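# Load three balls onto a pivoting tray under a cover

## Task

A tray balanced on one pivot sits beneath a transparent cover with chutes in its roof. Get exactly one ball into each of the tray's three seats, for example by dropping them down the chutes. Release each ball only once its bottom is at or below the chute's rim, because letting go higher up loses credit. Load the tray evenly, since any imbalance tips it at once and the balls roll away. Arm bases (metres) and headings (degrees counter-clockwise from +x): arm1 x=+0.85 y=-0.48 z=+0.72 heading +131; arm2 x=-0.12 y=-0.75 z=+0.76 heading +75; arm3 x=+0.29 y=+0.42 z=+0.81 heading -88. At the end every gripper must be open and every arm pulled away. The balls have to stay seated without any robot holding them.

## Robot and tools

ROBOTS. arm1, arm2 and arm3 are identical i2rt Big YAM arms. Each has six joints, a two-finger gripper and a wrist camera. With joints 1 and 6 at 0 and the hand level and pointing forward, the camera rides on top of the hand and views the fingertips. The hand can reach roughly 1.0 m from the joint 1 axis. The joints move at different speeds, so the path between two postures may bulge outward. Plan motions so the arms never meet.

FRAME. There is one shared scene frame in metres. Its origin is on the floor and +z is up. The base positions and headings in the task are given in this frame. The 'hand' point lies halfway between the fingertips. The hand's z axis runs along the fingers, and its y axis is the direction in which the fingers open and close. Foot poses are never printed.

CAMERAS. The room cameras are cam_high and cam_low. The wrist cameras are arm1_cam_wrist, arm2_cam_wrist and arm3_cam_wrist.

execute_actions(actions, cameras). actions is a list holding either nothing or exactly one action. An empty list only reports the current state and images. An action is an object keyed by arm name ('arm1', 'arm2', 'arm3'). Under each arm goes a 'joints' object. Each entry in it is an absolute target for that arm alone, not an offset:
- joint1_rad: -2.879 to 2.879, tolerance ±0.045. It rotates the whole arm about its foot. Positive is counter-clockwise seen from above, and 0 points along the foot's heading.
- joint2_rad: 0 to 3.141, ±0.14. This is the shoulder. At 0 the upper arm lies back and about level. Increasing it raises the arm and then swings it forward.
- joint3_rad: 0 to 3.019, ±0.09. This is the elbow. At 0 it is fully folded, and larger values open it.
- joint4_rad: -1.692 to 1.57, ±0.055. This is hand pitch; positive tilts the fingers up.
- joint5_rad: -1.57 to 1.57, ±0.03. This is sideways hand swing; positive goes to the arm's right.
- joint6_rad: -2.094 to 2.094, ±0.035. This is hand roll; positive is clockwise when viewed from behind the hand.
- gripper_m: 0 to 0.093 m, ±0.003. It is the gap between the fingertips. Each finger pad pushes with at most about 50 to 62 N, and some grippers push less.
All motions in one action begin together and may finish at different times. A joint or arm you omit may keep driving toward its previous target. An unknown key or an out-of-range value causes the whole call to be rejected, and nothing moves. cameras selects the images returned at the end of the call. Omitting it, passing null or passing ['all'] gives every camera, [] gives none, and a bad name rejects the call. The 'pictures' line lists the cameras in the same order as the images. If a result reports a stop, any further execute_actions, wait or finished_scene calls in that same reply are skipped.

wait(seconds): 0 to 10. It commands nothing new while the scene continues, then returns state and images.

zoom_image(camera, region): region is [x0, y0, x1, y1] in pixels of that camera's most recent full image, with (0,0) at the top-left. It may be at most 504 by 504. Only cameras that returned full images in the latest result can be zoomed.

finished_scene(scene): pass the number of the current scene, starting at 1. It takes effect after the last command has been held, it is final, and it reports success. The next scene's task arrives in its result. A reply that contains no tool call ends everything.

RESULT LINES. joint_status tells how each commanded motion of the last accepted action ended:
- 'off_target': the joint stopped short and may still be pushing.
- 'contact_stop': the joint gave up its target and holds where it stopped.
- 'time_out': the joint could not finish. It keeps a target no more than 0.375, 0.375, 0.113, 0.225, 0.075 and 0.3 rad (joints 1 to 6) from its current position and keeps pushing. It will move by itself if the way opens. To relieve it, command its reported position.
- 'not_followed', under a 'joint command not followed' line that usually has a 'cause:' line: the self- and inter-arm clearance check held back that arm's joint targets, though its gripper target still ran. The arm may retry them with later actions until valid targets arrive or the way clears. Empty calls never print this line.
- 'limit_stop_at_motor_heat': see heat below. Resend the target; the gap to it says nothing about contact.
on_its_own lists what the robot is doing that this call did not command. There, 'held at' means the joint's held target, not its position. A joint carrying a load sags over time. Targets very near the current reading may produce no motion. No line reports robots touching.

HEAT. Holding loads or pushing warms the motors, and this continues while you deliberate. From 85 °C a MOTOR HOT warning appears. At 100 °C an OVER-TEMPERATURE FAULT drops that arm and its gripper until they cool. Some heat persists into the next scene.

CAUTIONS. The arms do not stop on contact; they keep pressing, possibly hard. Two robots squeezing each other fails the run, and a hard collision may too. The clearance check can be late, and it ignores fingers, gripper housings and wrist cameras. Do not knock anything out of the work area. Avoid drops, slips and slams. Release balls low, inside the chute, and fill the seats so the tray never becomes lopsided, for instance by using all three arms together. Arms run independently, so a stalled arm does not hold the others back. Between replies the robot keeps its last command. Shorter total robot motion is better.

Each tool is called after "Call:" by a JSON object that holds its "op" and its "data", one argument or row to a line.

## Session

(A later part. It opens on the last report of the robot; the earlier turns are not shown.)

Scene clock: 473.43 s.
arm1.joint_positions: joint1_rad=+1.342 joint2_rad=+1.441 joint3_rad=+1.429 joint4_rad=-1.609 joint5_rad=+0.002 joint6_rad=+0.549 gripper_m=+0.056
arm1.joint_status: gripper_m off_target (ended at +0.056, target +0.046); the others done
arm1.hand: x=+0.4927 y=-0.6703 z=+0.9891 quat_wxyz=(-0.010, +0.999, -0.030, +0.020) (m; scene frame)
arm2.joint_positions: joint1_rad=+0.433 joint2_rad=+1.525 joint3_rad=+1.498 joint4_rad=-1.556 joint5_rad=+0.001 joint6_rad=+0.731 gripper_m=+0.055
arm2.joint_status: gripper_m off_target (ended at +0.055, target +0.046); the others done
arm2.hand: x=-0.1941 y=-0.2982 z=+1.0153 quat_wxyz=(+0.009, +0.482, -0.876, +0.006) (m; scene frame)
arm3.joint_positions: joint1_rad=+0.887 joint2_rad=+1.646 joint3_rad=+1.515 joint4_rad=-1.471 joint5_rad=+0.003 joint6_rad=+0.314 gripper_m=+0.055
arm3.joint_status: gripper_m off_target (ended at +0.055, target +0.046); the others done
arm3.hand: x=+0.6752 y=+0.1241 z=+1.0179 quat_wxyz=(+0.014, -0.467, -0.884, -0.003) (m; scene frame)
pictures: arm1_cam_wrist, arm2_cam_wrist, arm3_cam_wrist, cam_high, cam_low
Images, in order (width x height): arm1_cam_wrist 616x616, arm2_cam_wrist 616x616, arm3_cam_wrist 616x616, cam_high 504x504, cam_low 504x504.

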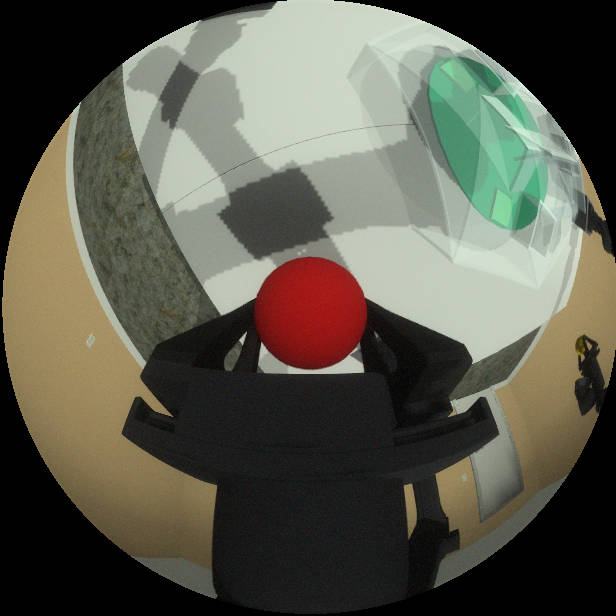

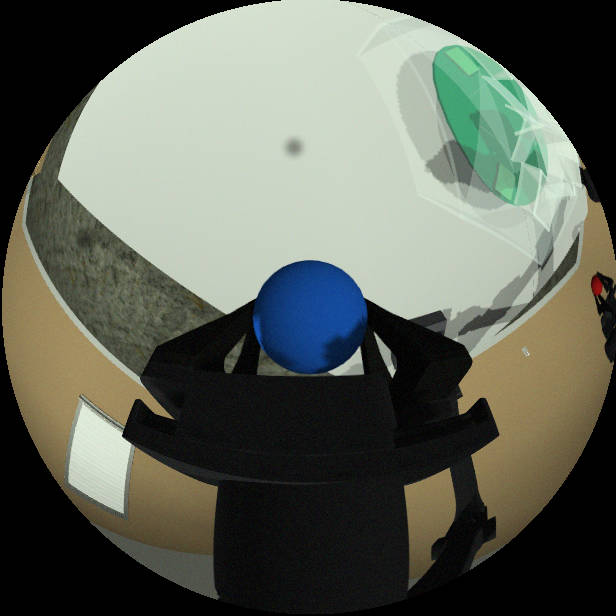

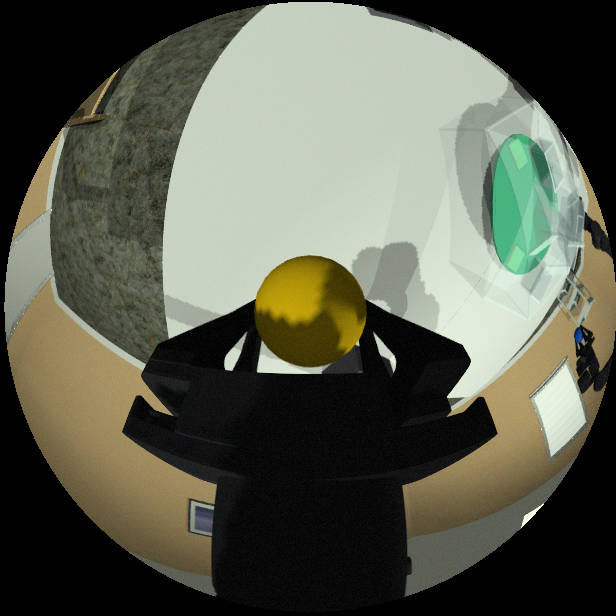

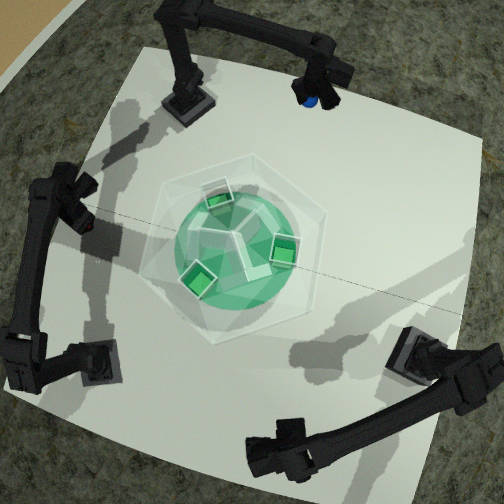

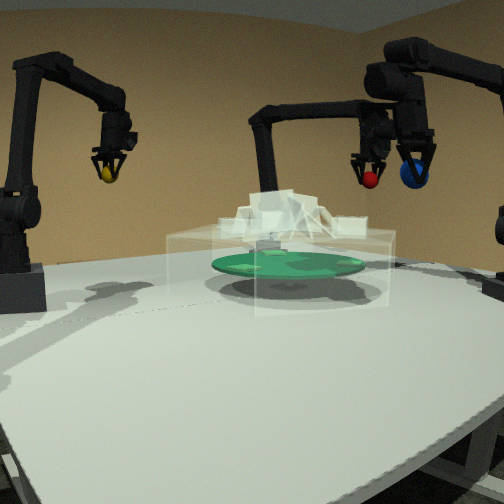

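Call:
{"op": "execute_actions", "data": {
  "actions": [
    {"arm1": {"joints": {"joint1_rad": 0.457, "joint4_rad": -1.553}}, "arm2": {"joints": {"joint1_rad": -0.478, "joint4_rad": -1.535}}, "arm3": {"joints": {"joint1_rad": -0.122, "joint2_rad": 1.765, "joint3_rad": 1.71, "joint4_rad": -1.45}}}
  ]
}}

Scene clock: 489.57 s.
arm1.joint_positions: joint1_rad=+0.453 joint2_rad=+1.450 joint3_rad=+1.429 joint4_rad=-1.560 joint5_rad=+0.002 joint6_rad=+0.551 gripper_m=+0.056
arm1.joint_status: all done
arm1.hand: x=+0.4657 y=-0.3129 z=+0.9833 quat_wxyz=(+0.003, +0.889, -0.458, +0.004) (m; scene frame)
arm2.joint_positions: joint1_rad=-0.484 joint2_rad=+1.525 joint3_rad=+1.498 joint4_rad=-1.539 joint5_rad=+0.002 joint6_rad=+0.733 gripper_m=+0.055
arm2.joint_status: all done
arm2.hand: x=+0.1907 y=-0.4110 z=+1.0112 quat_wxyz=(+0.004, +0.043, -0.999, +0.002) (m; scene frame)
arm3.joint_positions: joint1_rad=-0.128 joint2_rad=+1.781 joint3_rad=+1.657 joint4_rad=-1.449 joint5_rad=+0.003 joint6_rad=+0.317 gripper_m=+0.055
arm3.joint_status: all done
arm3.hand: x=+0.2324 y=-0.1192 z=+1.0020 quat_wxyz=(+0.001, -0.839, -0.545, -0.002) (m; scene frame)
pictures: arm1_cam_wrist, arm2_cam_wrist, arm3_cam_wrist, cam_high, cam_low
Images, in order (width x height): arm1_cam_wrist 616x616, arm2_cam_wrist 616x616, arm3_cam_wrist 616x616, cam_high 504x504, cam_low 504x504.

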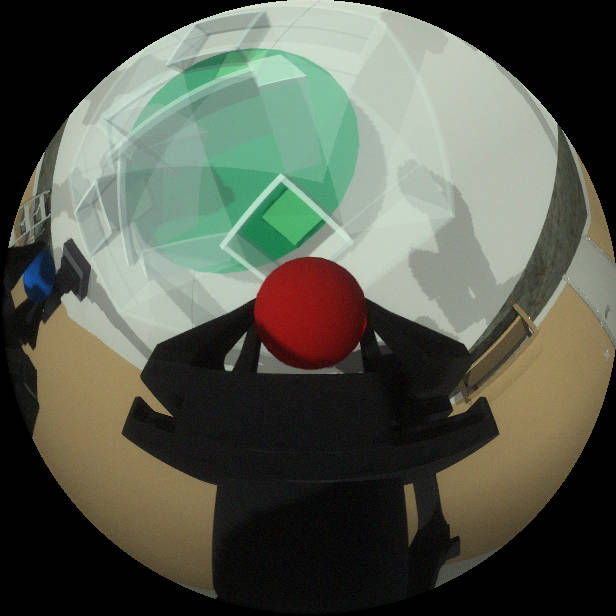

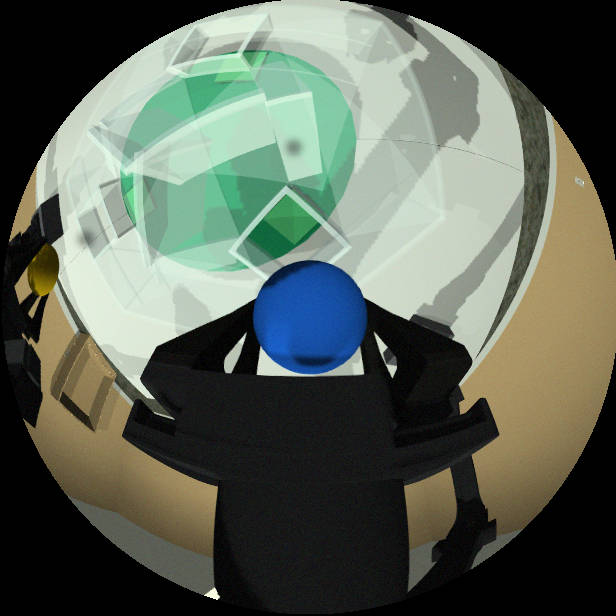

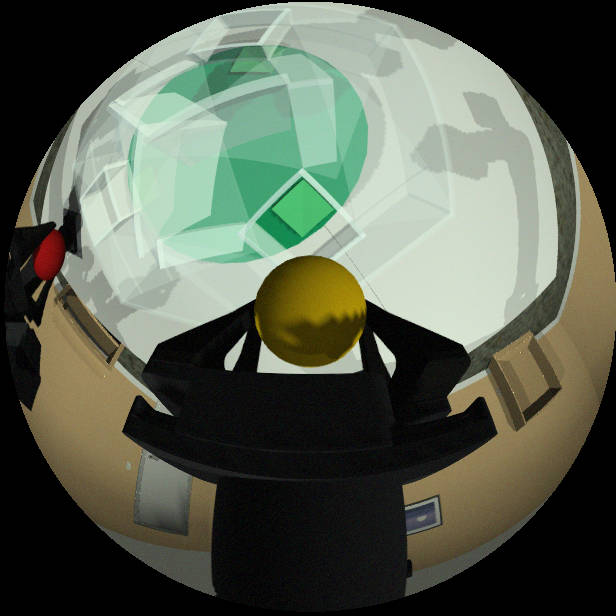

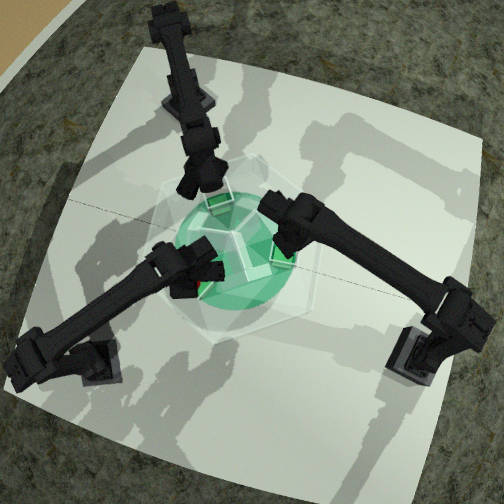

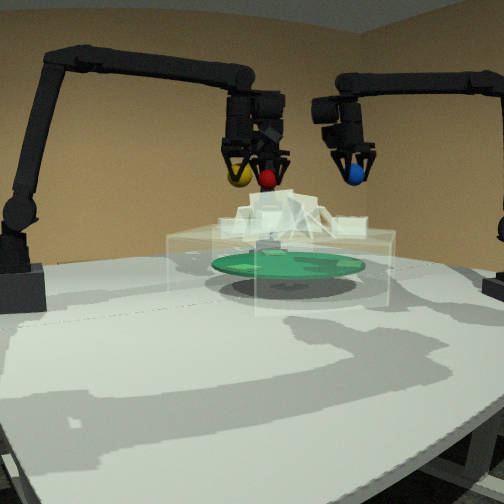

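Call:
{"op": "zoom_image", "data": {
  "camera": "arm1_cam_wrist",
  "region": [200, 150, 400, 330]
}}

Call:
{"op": "zoom_image", "data": {
  "camera": "arm2_cam_wrist",
  "region": [200, 150, 400, 330]
}}

Call:
{"op": "zoom_image", "data": {
  "camera": "arm3_cam_wrist",
  "region": [200, 150, 400, 330]
}}

Call:
{"op": "zoom_image", "data": {
  "camera": "cam_low",
  "region": [200, 130, 400, 290]
}}

Region (200, 150, 400, 330) of arm1_cam_wrist's 616x616 image, scaled by 2.520, with more detail than that image has; it fills the top 454 rows of this view, and the rest is white.

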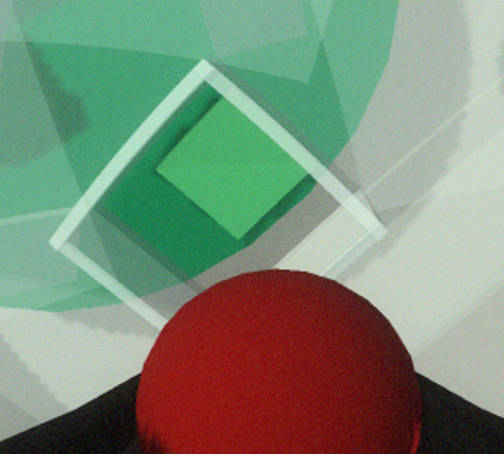

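Region (200, 150, 400, 330) of arm2_cam_wrist's 616x616 image, scaled by 2.520, with more detail than that image has; it fills the top 454 rows of this view, and the rest is white.

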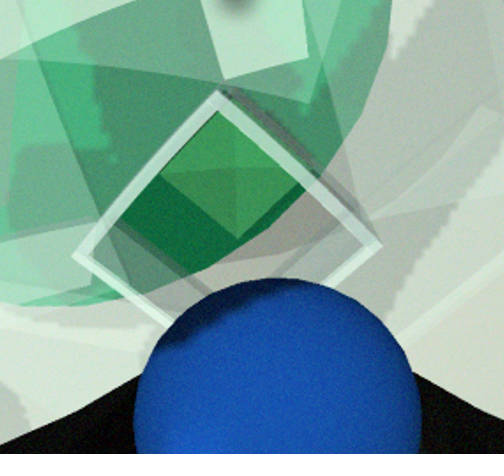

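Region (200, 150, 400, 330) of arm3_cam_wrist's 616x616 image, scaled by 2.520, with more detail than that image has; it fills the top 454 rows of this view, and the rest is white.

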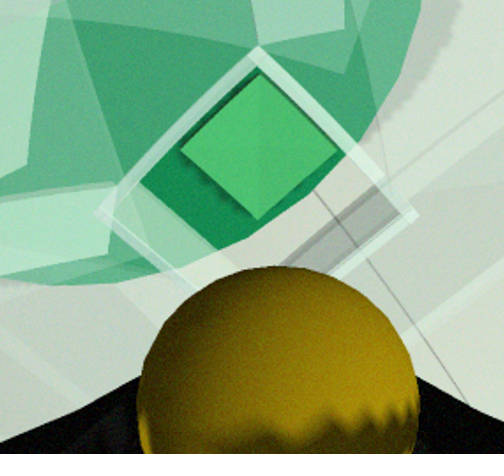

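Region (200, 130, 400, 290) of cam_low's 504x504 image, scaled by 2.520, with more detail than that image has; it fills the top 403 rows of this view, and the rest is white.

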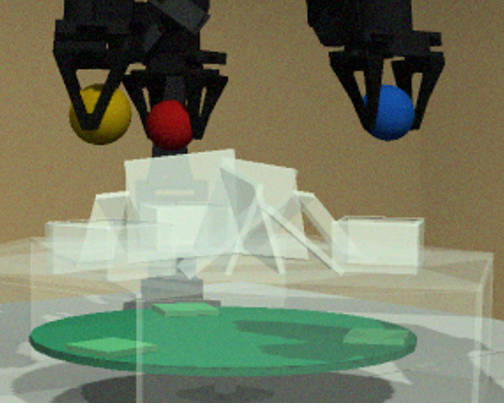

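Call:
{"op": "execute_actions", "data": {
  "actions": [
    {"arm1": {"joints": {"joint1_rad": 0.49, "joint2_rad": 1.515, "joint3_rad": 1.378, "joint4_rad": -1.43}}, "arm2": {"joints": {"joint1_rad": -0.443, "joint2_rad": 1.58, "joint3_rad": 1.397, "joint4_rad": -1.382}}, "arm3": {"joints": {"joint1_rad": -0.108, "joint2_rad": 1.85, "joint3_rad": 1.61, "joint4_rad": -1.32}}}
  ],
  "cameras": ["arm1_cam_wrist", "arm2_cam_wrist", "arm3_cam_wrist", "cam_low"]
}}

Scene clock: 598.57 s.
arm1.joint_positions: joint1_rad=+0.486 joint2_rad=+1.532 joint3_rad=+1.373 joint4_rad=-1.443 joint5_rad=+0.001 joint6_rad=+0.551 gripper_m=+0.056
arm1.joint_status: all done
arm1.hand: x=+0.4403 y=-0.3186 z=+0.9276 quat_wxyz=(+0.002, +0.896, -0.443, +0.015) (m; scene frame)
arm2.joint_positions: joint1_rad=-0.447 joint2_rad=+1.594 joint3_rad=+1.384 joint4_rad=-1.392 joint5_rad=+0.002 joint6_rad=+0.733 gripper_m=+0.055
arm2.joint_status: all done
arm2.hand: x=+0.1833 y=-0.3935 z=+0.9375 quat_wxyz=(+0.017, +0.062, -0.998, +0.015) (m; scene frame)
arm3.joint_positions: joint1_rad=-0.122 joint2_rad=+1.866 joint3_rad=+1.599 joint4_rad=-1.329 joint5_rad=+0.003 joint6_rad=+0.317 gripper_m=+0.055
arm3.joint_status: all done
arm3.hand: x=+0.2347 y=-0.1328 z=+0.9345 quat_wxyz=(+0.010, -0.837, -0.547, -0.009) (m; scene frame)
pictures: arm1_cam_wrist, arm2_cam_wrist, arm3_cam_wrist, cam_low
Images, in order (width x height): arm1_cam_wrist 616x616, arm2_cam_wrist 616x616, arm3_cam_wrist 616x616, cam_low 504x504.

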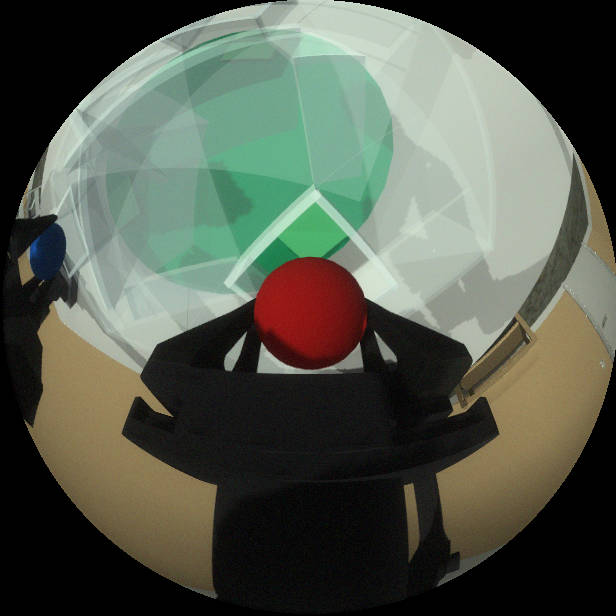

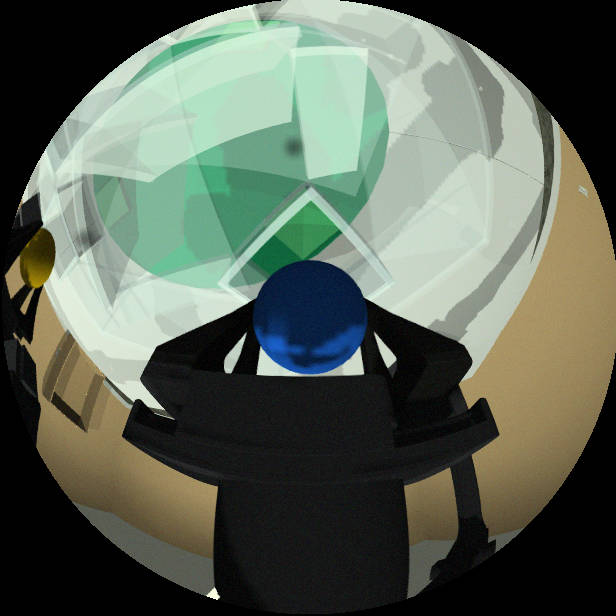

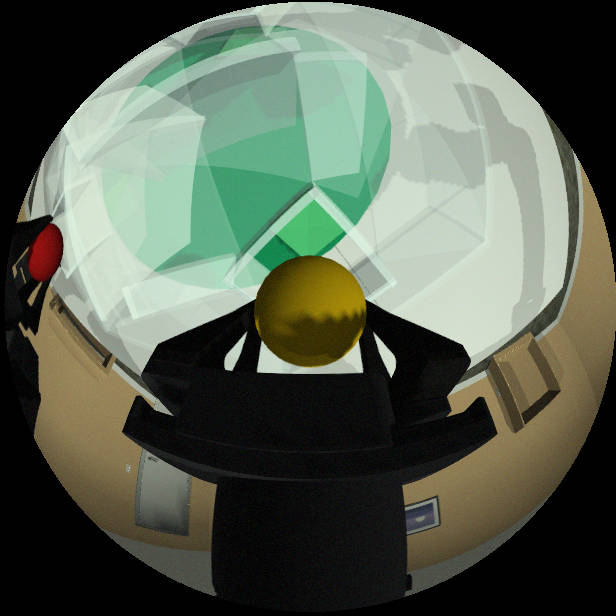

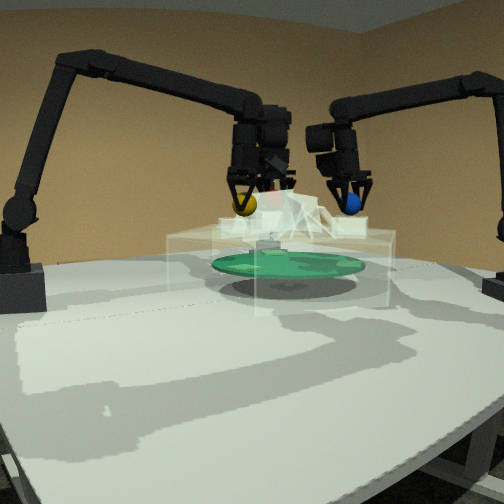

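Call:
{"op": "zoom_image", "data": {
  "camera": "arm1_cam_wrist",
  "region": [200, 160, 420, 380]
}}

Call:
{"op": "zoom_image", "data": {
  "camera": "arm2_cam_wrist",
  "region": [200, 160, 420, 380]
}}

Call:
{"op": "zoom_image", "data": {
  "camera": "arm3_cam_wrist",
  "region": [200, 160, 420, 380]
}}

Call:
{"op": "zoom_image", "data": {
  "camera": "cam_low",
  "region": [210, 150, 390, 280]
}}

Region (200, 160, 420, 380) of arm1_cam_wrist's 616x616 image, scaled by 2.291, with more detail than that image has.

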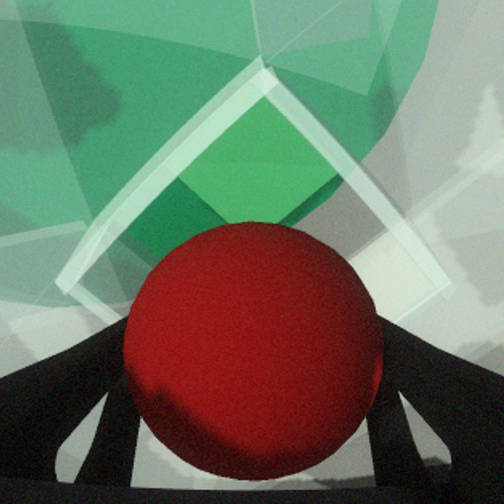

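Region (200, 160, 420, 380) of arm2_cam_wrist's 616x616 image, scaled by 2.291, with more detail than that image has.

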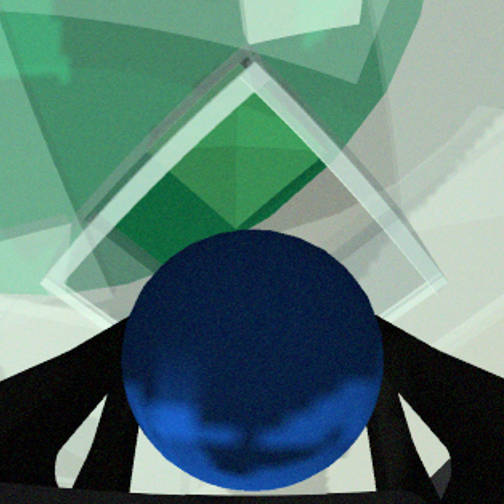

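Region (200, 160, 420, 380) of arm3_cam_wrist's 616x616 image, scaled by 2.291, with more detail than that image has.

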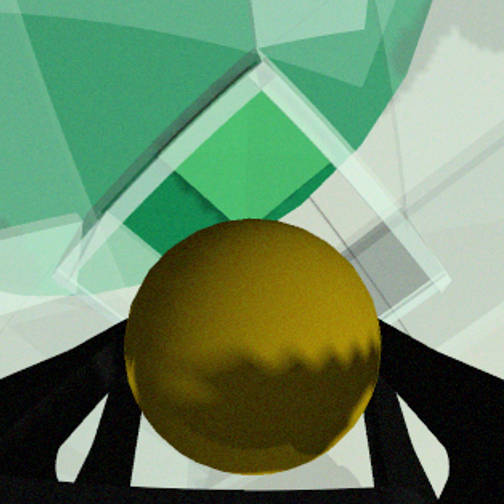

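Region (210, 150, 390, 280) of cam_low's 504x504 image, scaled by 2.800, with more detail than that image has.

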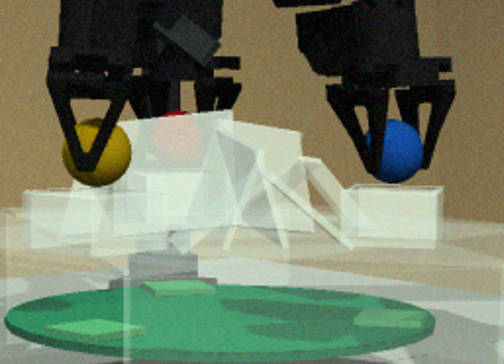

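Call:
{"op": "execute_actions", "data": {
  "actions": [
    {"arm1": {"joints": {"joint3_rad": 1.319, "joint4_rad": -1.355}}, "arm2": {"joints": {"joint3_rad": 1.336, "joint4_rad": -1.3}}, "arm3": {"joints": {"joint3_rad": 1.549, "joint4_rad": -1.233}}}
  ],
  "cameras": ["arm1_cam_wrist", "arm2_cam_wrist", "arm3_cam_wrist", "cam_low"]
}}

Scene clock: 662.57 s.
arm1.joint_positions: joint1_rad=+0.486 joint2_rad=+1.532 joint3_rad=+1.318 joint4_rad=-1.369 joint5_rad=+0.001 joint6_rad=+0.551 gripper_m=+0.056
arm1.joint_status: all done
arm1.hand: x=+0.4397 y=-0.3185 z=+0.9069 quat_wxyz=(+0.003, +0.896, -0.443, +0.006) (m; scene frame)
arm2.joint_positions: joint1_rad=-0.447 joint2_rad=+1.594 joint3_rad=+1.327 joint4_rad=-1.311 joint5_rad=+0.002 joint6_rad=+0.733 gripper_m=+0.055
arm2.joint_status: all done
arm2.hand: x=+0.1836 y=-0.3930 z=+0.9163 quat_wxyz=(+0.008, +0.062, -0.998, +0.006) (m; scene frame)
arm3.joint_positions: joint1_rad=-0.122 joint2_rad=+1.862 joint3_rad=+1.543 joint4_rad=-1.243 joint5_rad=+0.003 joint6_rad=+0.317 gripper_m=+0.055
arm3.joint_status: all done
arm3.hand: x=+0.2346 y=-0.1339 z=+0.9160 quat_wxyz=(-0.003, -0.837, -0.547, +0.001) (m; scene frame)
pictures: arm1_cam_wrist, arm2_cam_wrist, arm3_cam_wrist, cam_low
Images, in order (width x height): arm1_cam_wrist 616x616, arm2_cam_wrist 616x616, arm3_cam_wrist 616x616, cam_low 504x504.

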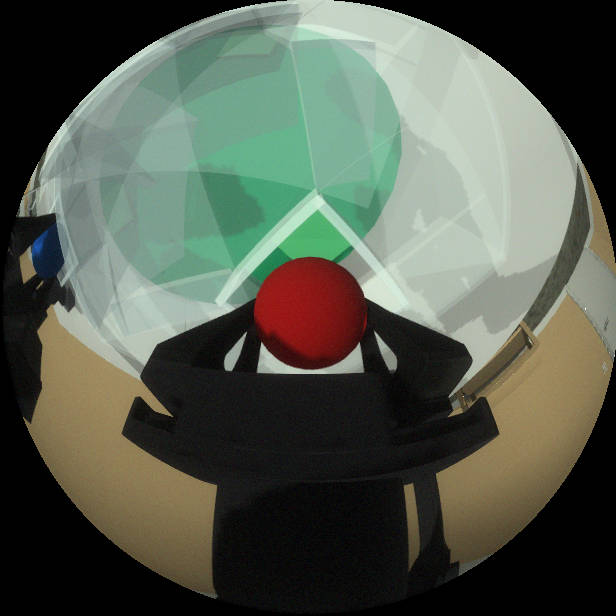

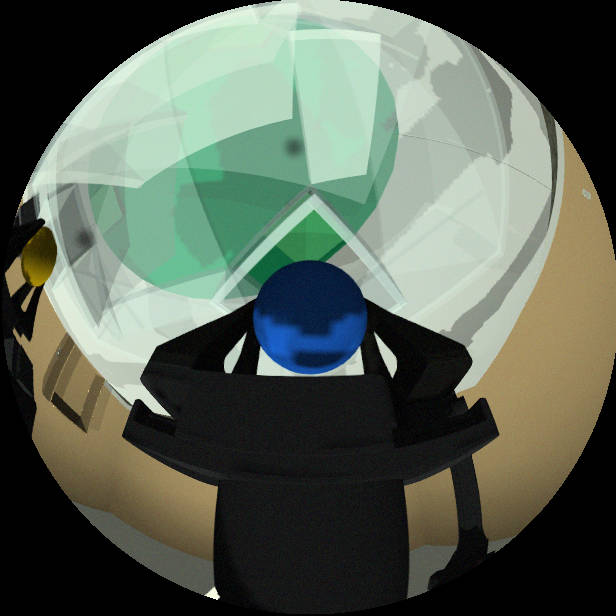

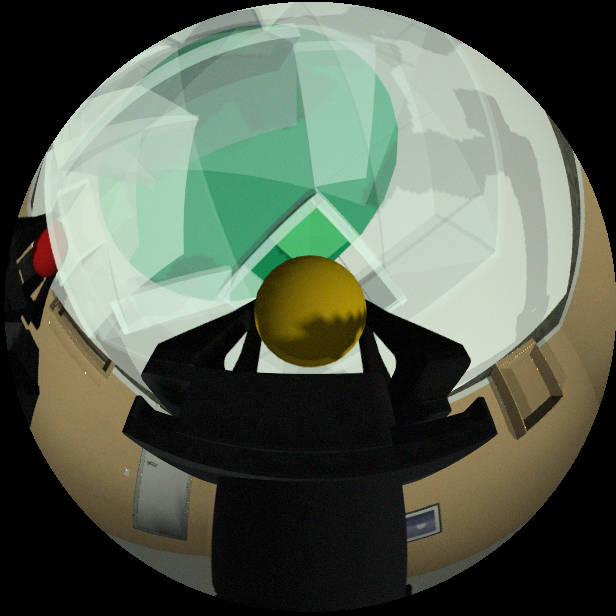

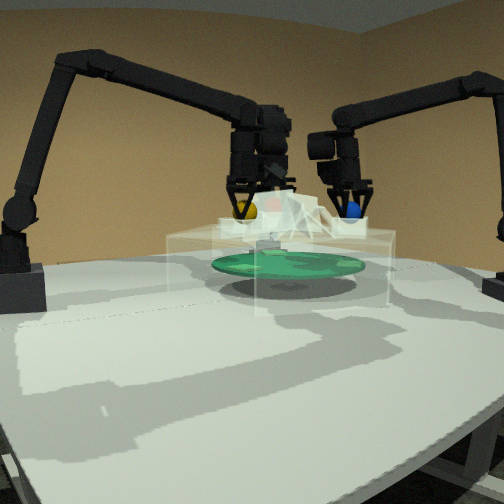

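Call:
{"op": "zoom_image", "data": {
  "camera": "cam_low",
  "region": [210, 170, 380, 270]
}}

Call:
{"op": "zoom_image", "data": {
  "camera": "arm1_cam_wrist",
  "region": [200, 160, 420, 380]
}}

Call:
{"op": "zoom_image", "data": {
  "camera": "arm3_cam_wrist",
  "region": [200, 160, 420, 380]
}}

Region (210, 170, 380, 270) of cam_low's 504x504 image, scaled by 2.965, with more detail than that image has; it fills the top 296 rows of this view, and the rest is white.

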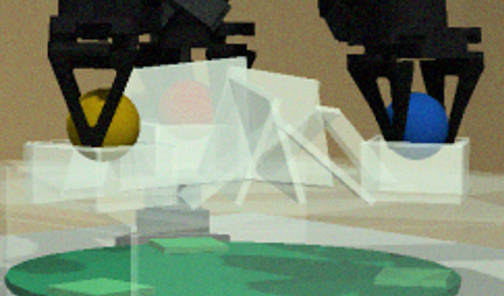

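Region (200, 160, 420, 380) of arm1_cam_wrist's 616x616 image, scaled by 2.291, with more detail than that image has.

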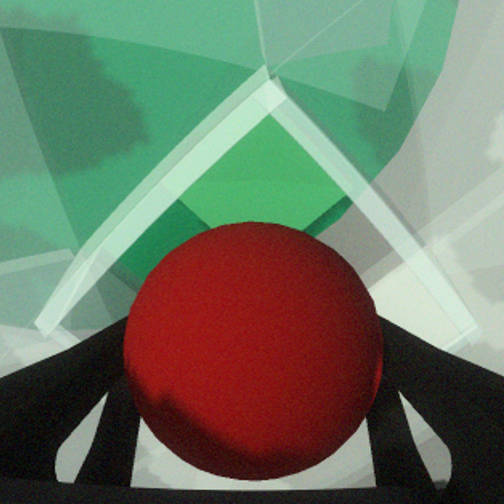

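Region (200, 160, 420, 380) of arm3_cam_wrist's 616x616 image, scaled by 2.291, with more detail than that image has.

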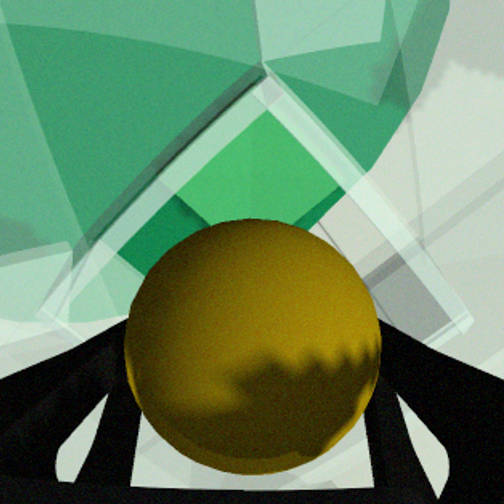

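Call:
{"op": "execute_actions", "data": {
  "actions": [
    {"arm1": {"joints": {"gripper_m": 0.07}}, "arm2": {"joints": {"gripper_m": 0.07}}, "arm3": {"joints": {"gripper_m": 0.07}}}
  ]
}}

Scene clock: 685.00 s.
arm1.joint_positions: joint1_rad=+0.485 joint2_rad=+1.532 joint3_rad=+1.318 joint4_rad=-1.369 joint5_rad=+0.005 joint6_rad=+0.551 gripper_m=+0.070
arm1.joint_status: all done
arm1.hand: x=+0.4400 y=-0.3176 z=+0.9069 quat_wxyz=(+0.001, +0.896, -0.444, +0.006) (m; scene frame)
arm2.joint_positions: joint1_rad=-0.448 joint2_rad=+1.594 joint3_rad=+1.327 joint4_rad=-1.311 joint5_rad=+0.007 joint6_rad=+0.733 gripper_m=+0.070
arm2.joint_status: all done
arm2.hand: x=+0.1847 y=-0.3940 z=+0.9163 quat_wxyz=(+0.006, +0.061, -0.998, +0.008) (m; scene frame)
arm3.joint_positions: joint1_rad=-0.122 joint2_rad=+1.860 joint3_rad=+1.543 joint4_rad=-1.243 joint5_rad=+0.004 joint6_rad=+0.317 gripper_m=+0.070
arm3.joint_status: all done
arm3.hand: x=+0.2344 y=-0.1340 z=+0.9172 quat_wxyz=(-0.003, -0.837, -0.547, +0.003) (m; scene frame)
pictures: arm1_cam_wrist, arm2_cam_wrist, arm3_cam_wrist, cam_high, cam_low
Images, in order (width x height): arm1_cam_wrist 616x616, arm2_cam_wrist 616x616, arm3_cam_wrist 616x616, cam_high 504x504, cam_low 504x504.

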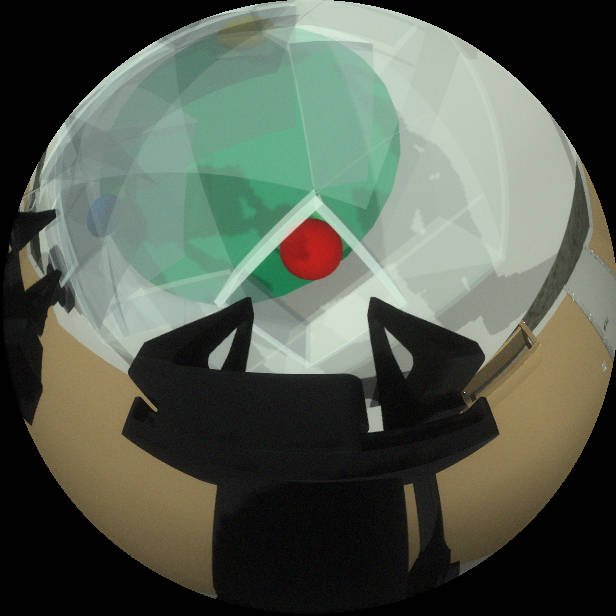

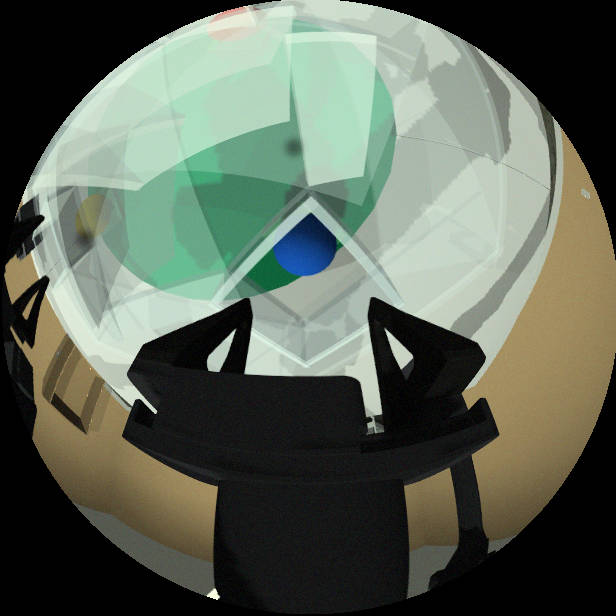

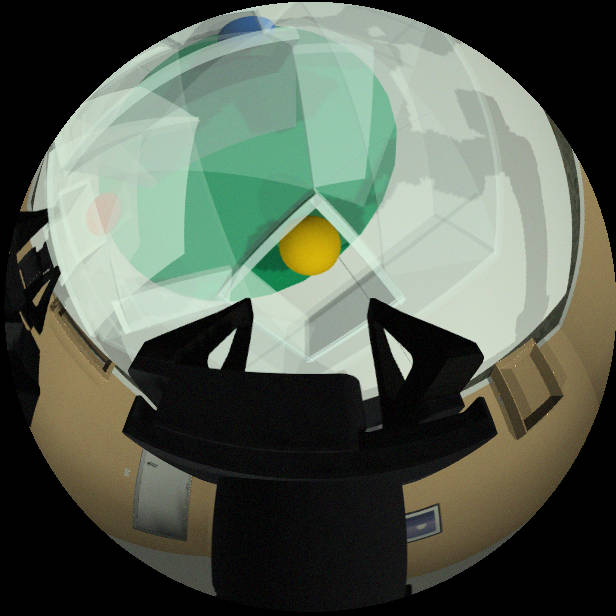

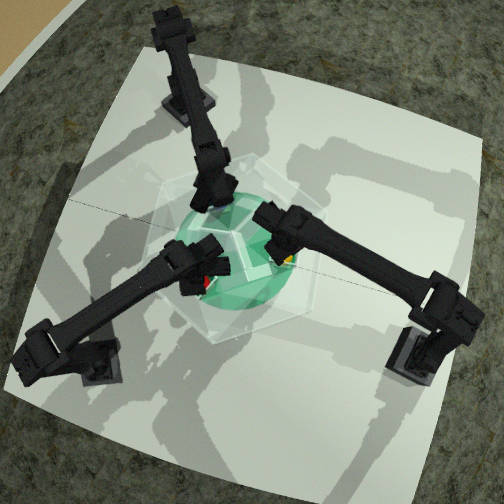

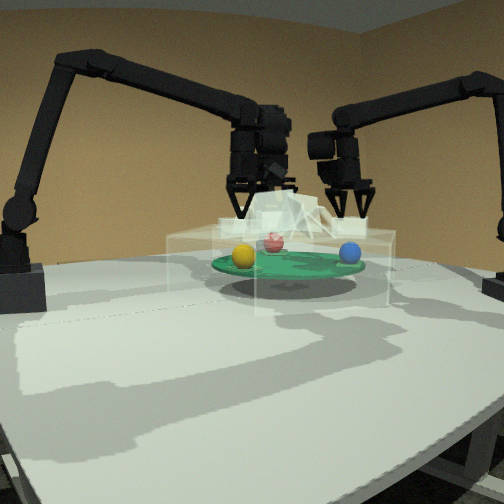

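Call:
{"op": "execute_actions", "data": {
  "actions": [
    {"arm1": {"joints": {"joint2_rad": 0.9}}, "arm2": {"joints": {"joint2_rad": 0.95}}, "arm3": {"joints": {"joint2_rad": 1.15}}}
  ],
  "cameras": ["cam_high", "cam_low"]
}}

Scene clock: 694.47 s.
arm1.joint_positions: joint1_rad=+0.485 joint2_rad=+0.897 joint3_rad=+1.318 joint4_rad=-1.365 joint5_rad=+0.002 joint6_rad=+0.551 gripper_m=+0.070
arm1.joint_status: all done
arm1.hand: x=+0.5468 y=-0.3575 z=+1.1477 quat_wxyz=(+0.031, +0.852, -0.423, -0.307) (m; scene frame)
arm2.joint_positions: joint1_rad=-0.448 joint2_rad=+0.943 joint3_rad=+1.327 joint4_rad=-1.308 joint5_rad=+0.002 joint6_rad=+0.733 gripper_m=+0.070
arm2.joint_status: all done
arm2.hand: x=+0.1163 y=-0.4733 z=+1.1805 quat_wxyz=(-0.217, +0.057, -0.949, -0.223) (m; scene frame)
arm3.joint_positions: joint1_rad=-0.122 joint2_rad=+1.156 joint3_rad=+1.541 joint4_rad=-1.239 joint5_rad=+0.004 joint6_rad=+0.317 gripper_m=+0.070
arm3.joint_status: all done
arm3.hand: x=+0.2440 y=-0.0216 z=+1.2709 quat_wxyz=(-0.273, -0.785, -0.512, +0.218) (m; scene frame)
pictures: cam_high, cam_low
Images, in order (width x height): cam_high 504x504, cam_low 504x504.

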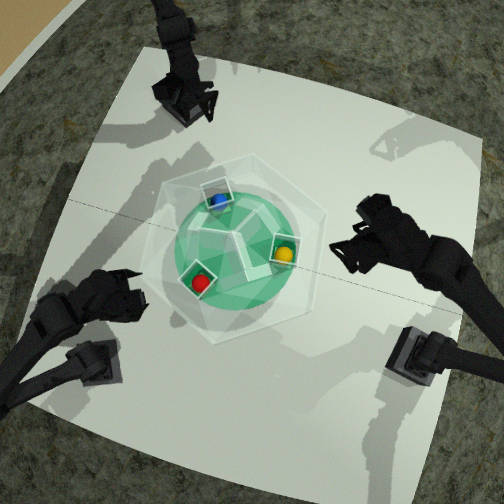

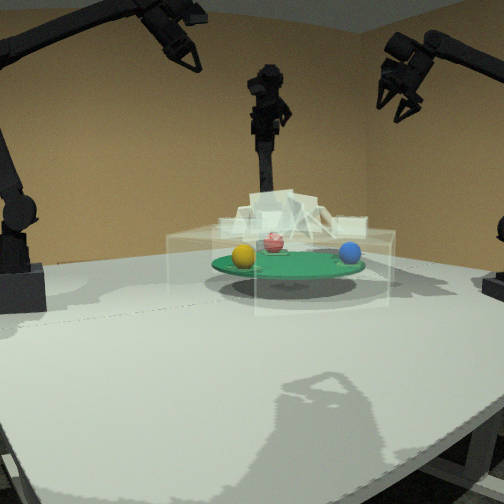

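All three balls are seated, the tray is level and the arms are clear, so I'm ending scene 1.

Call:
{"op": "finished_scene", "data": {
  "scene": 1
}}

The scene is finished: the task was done.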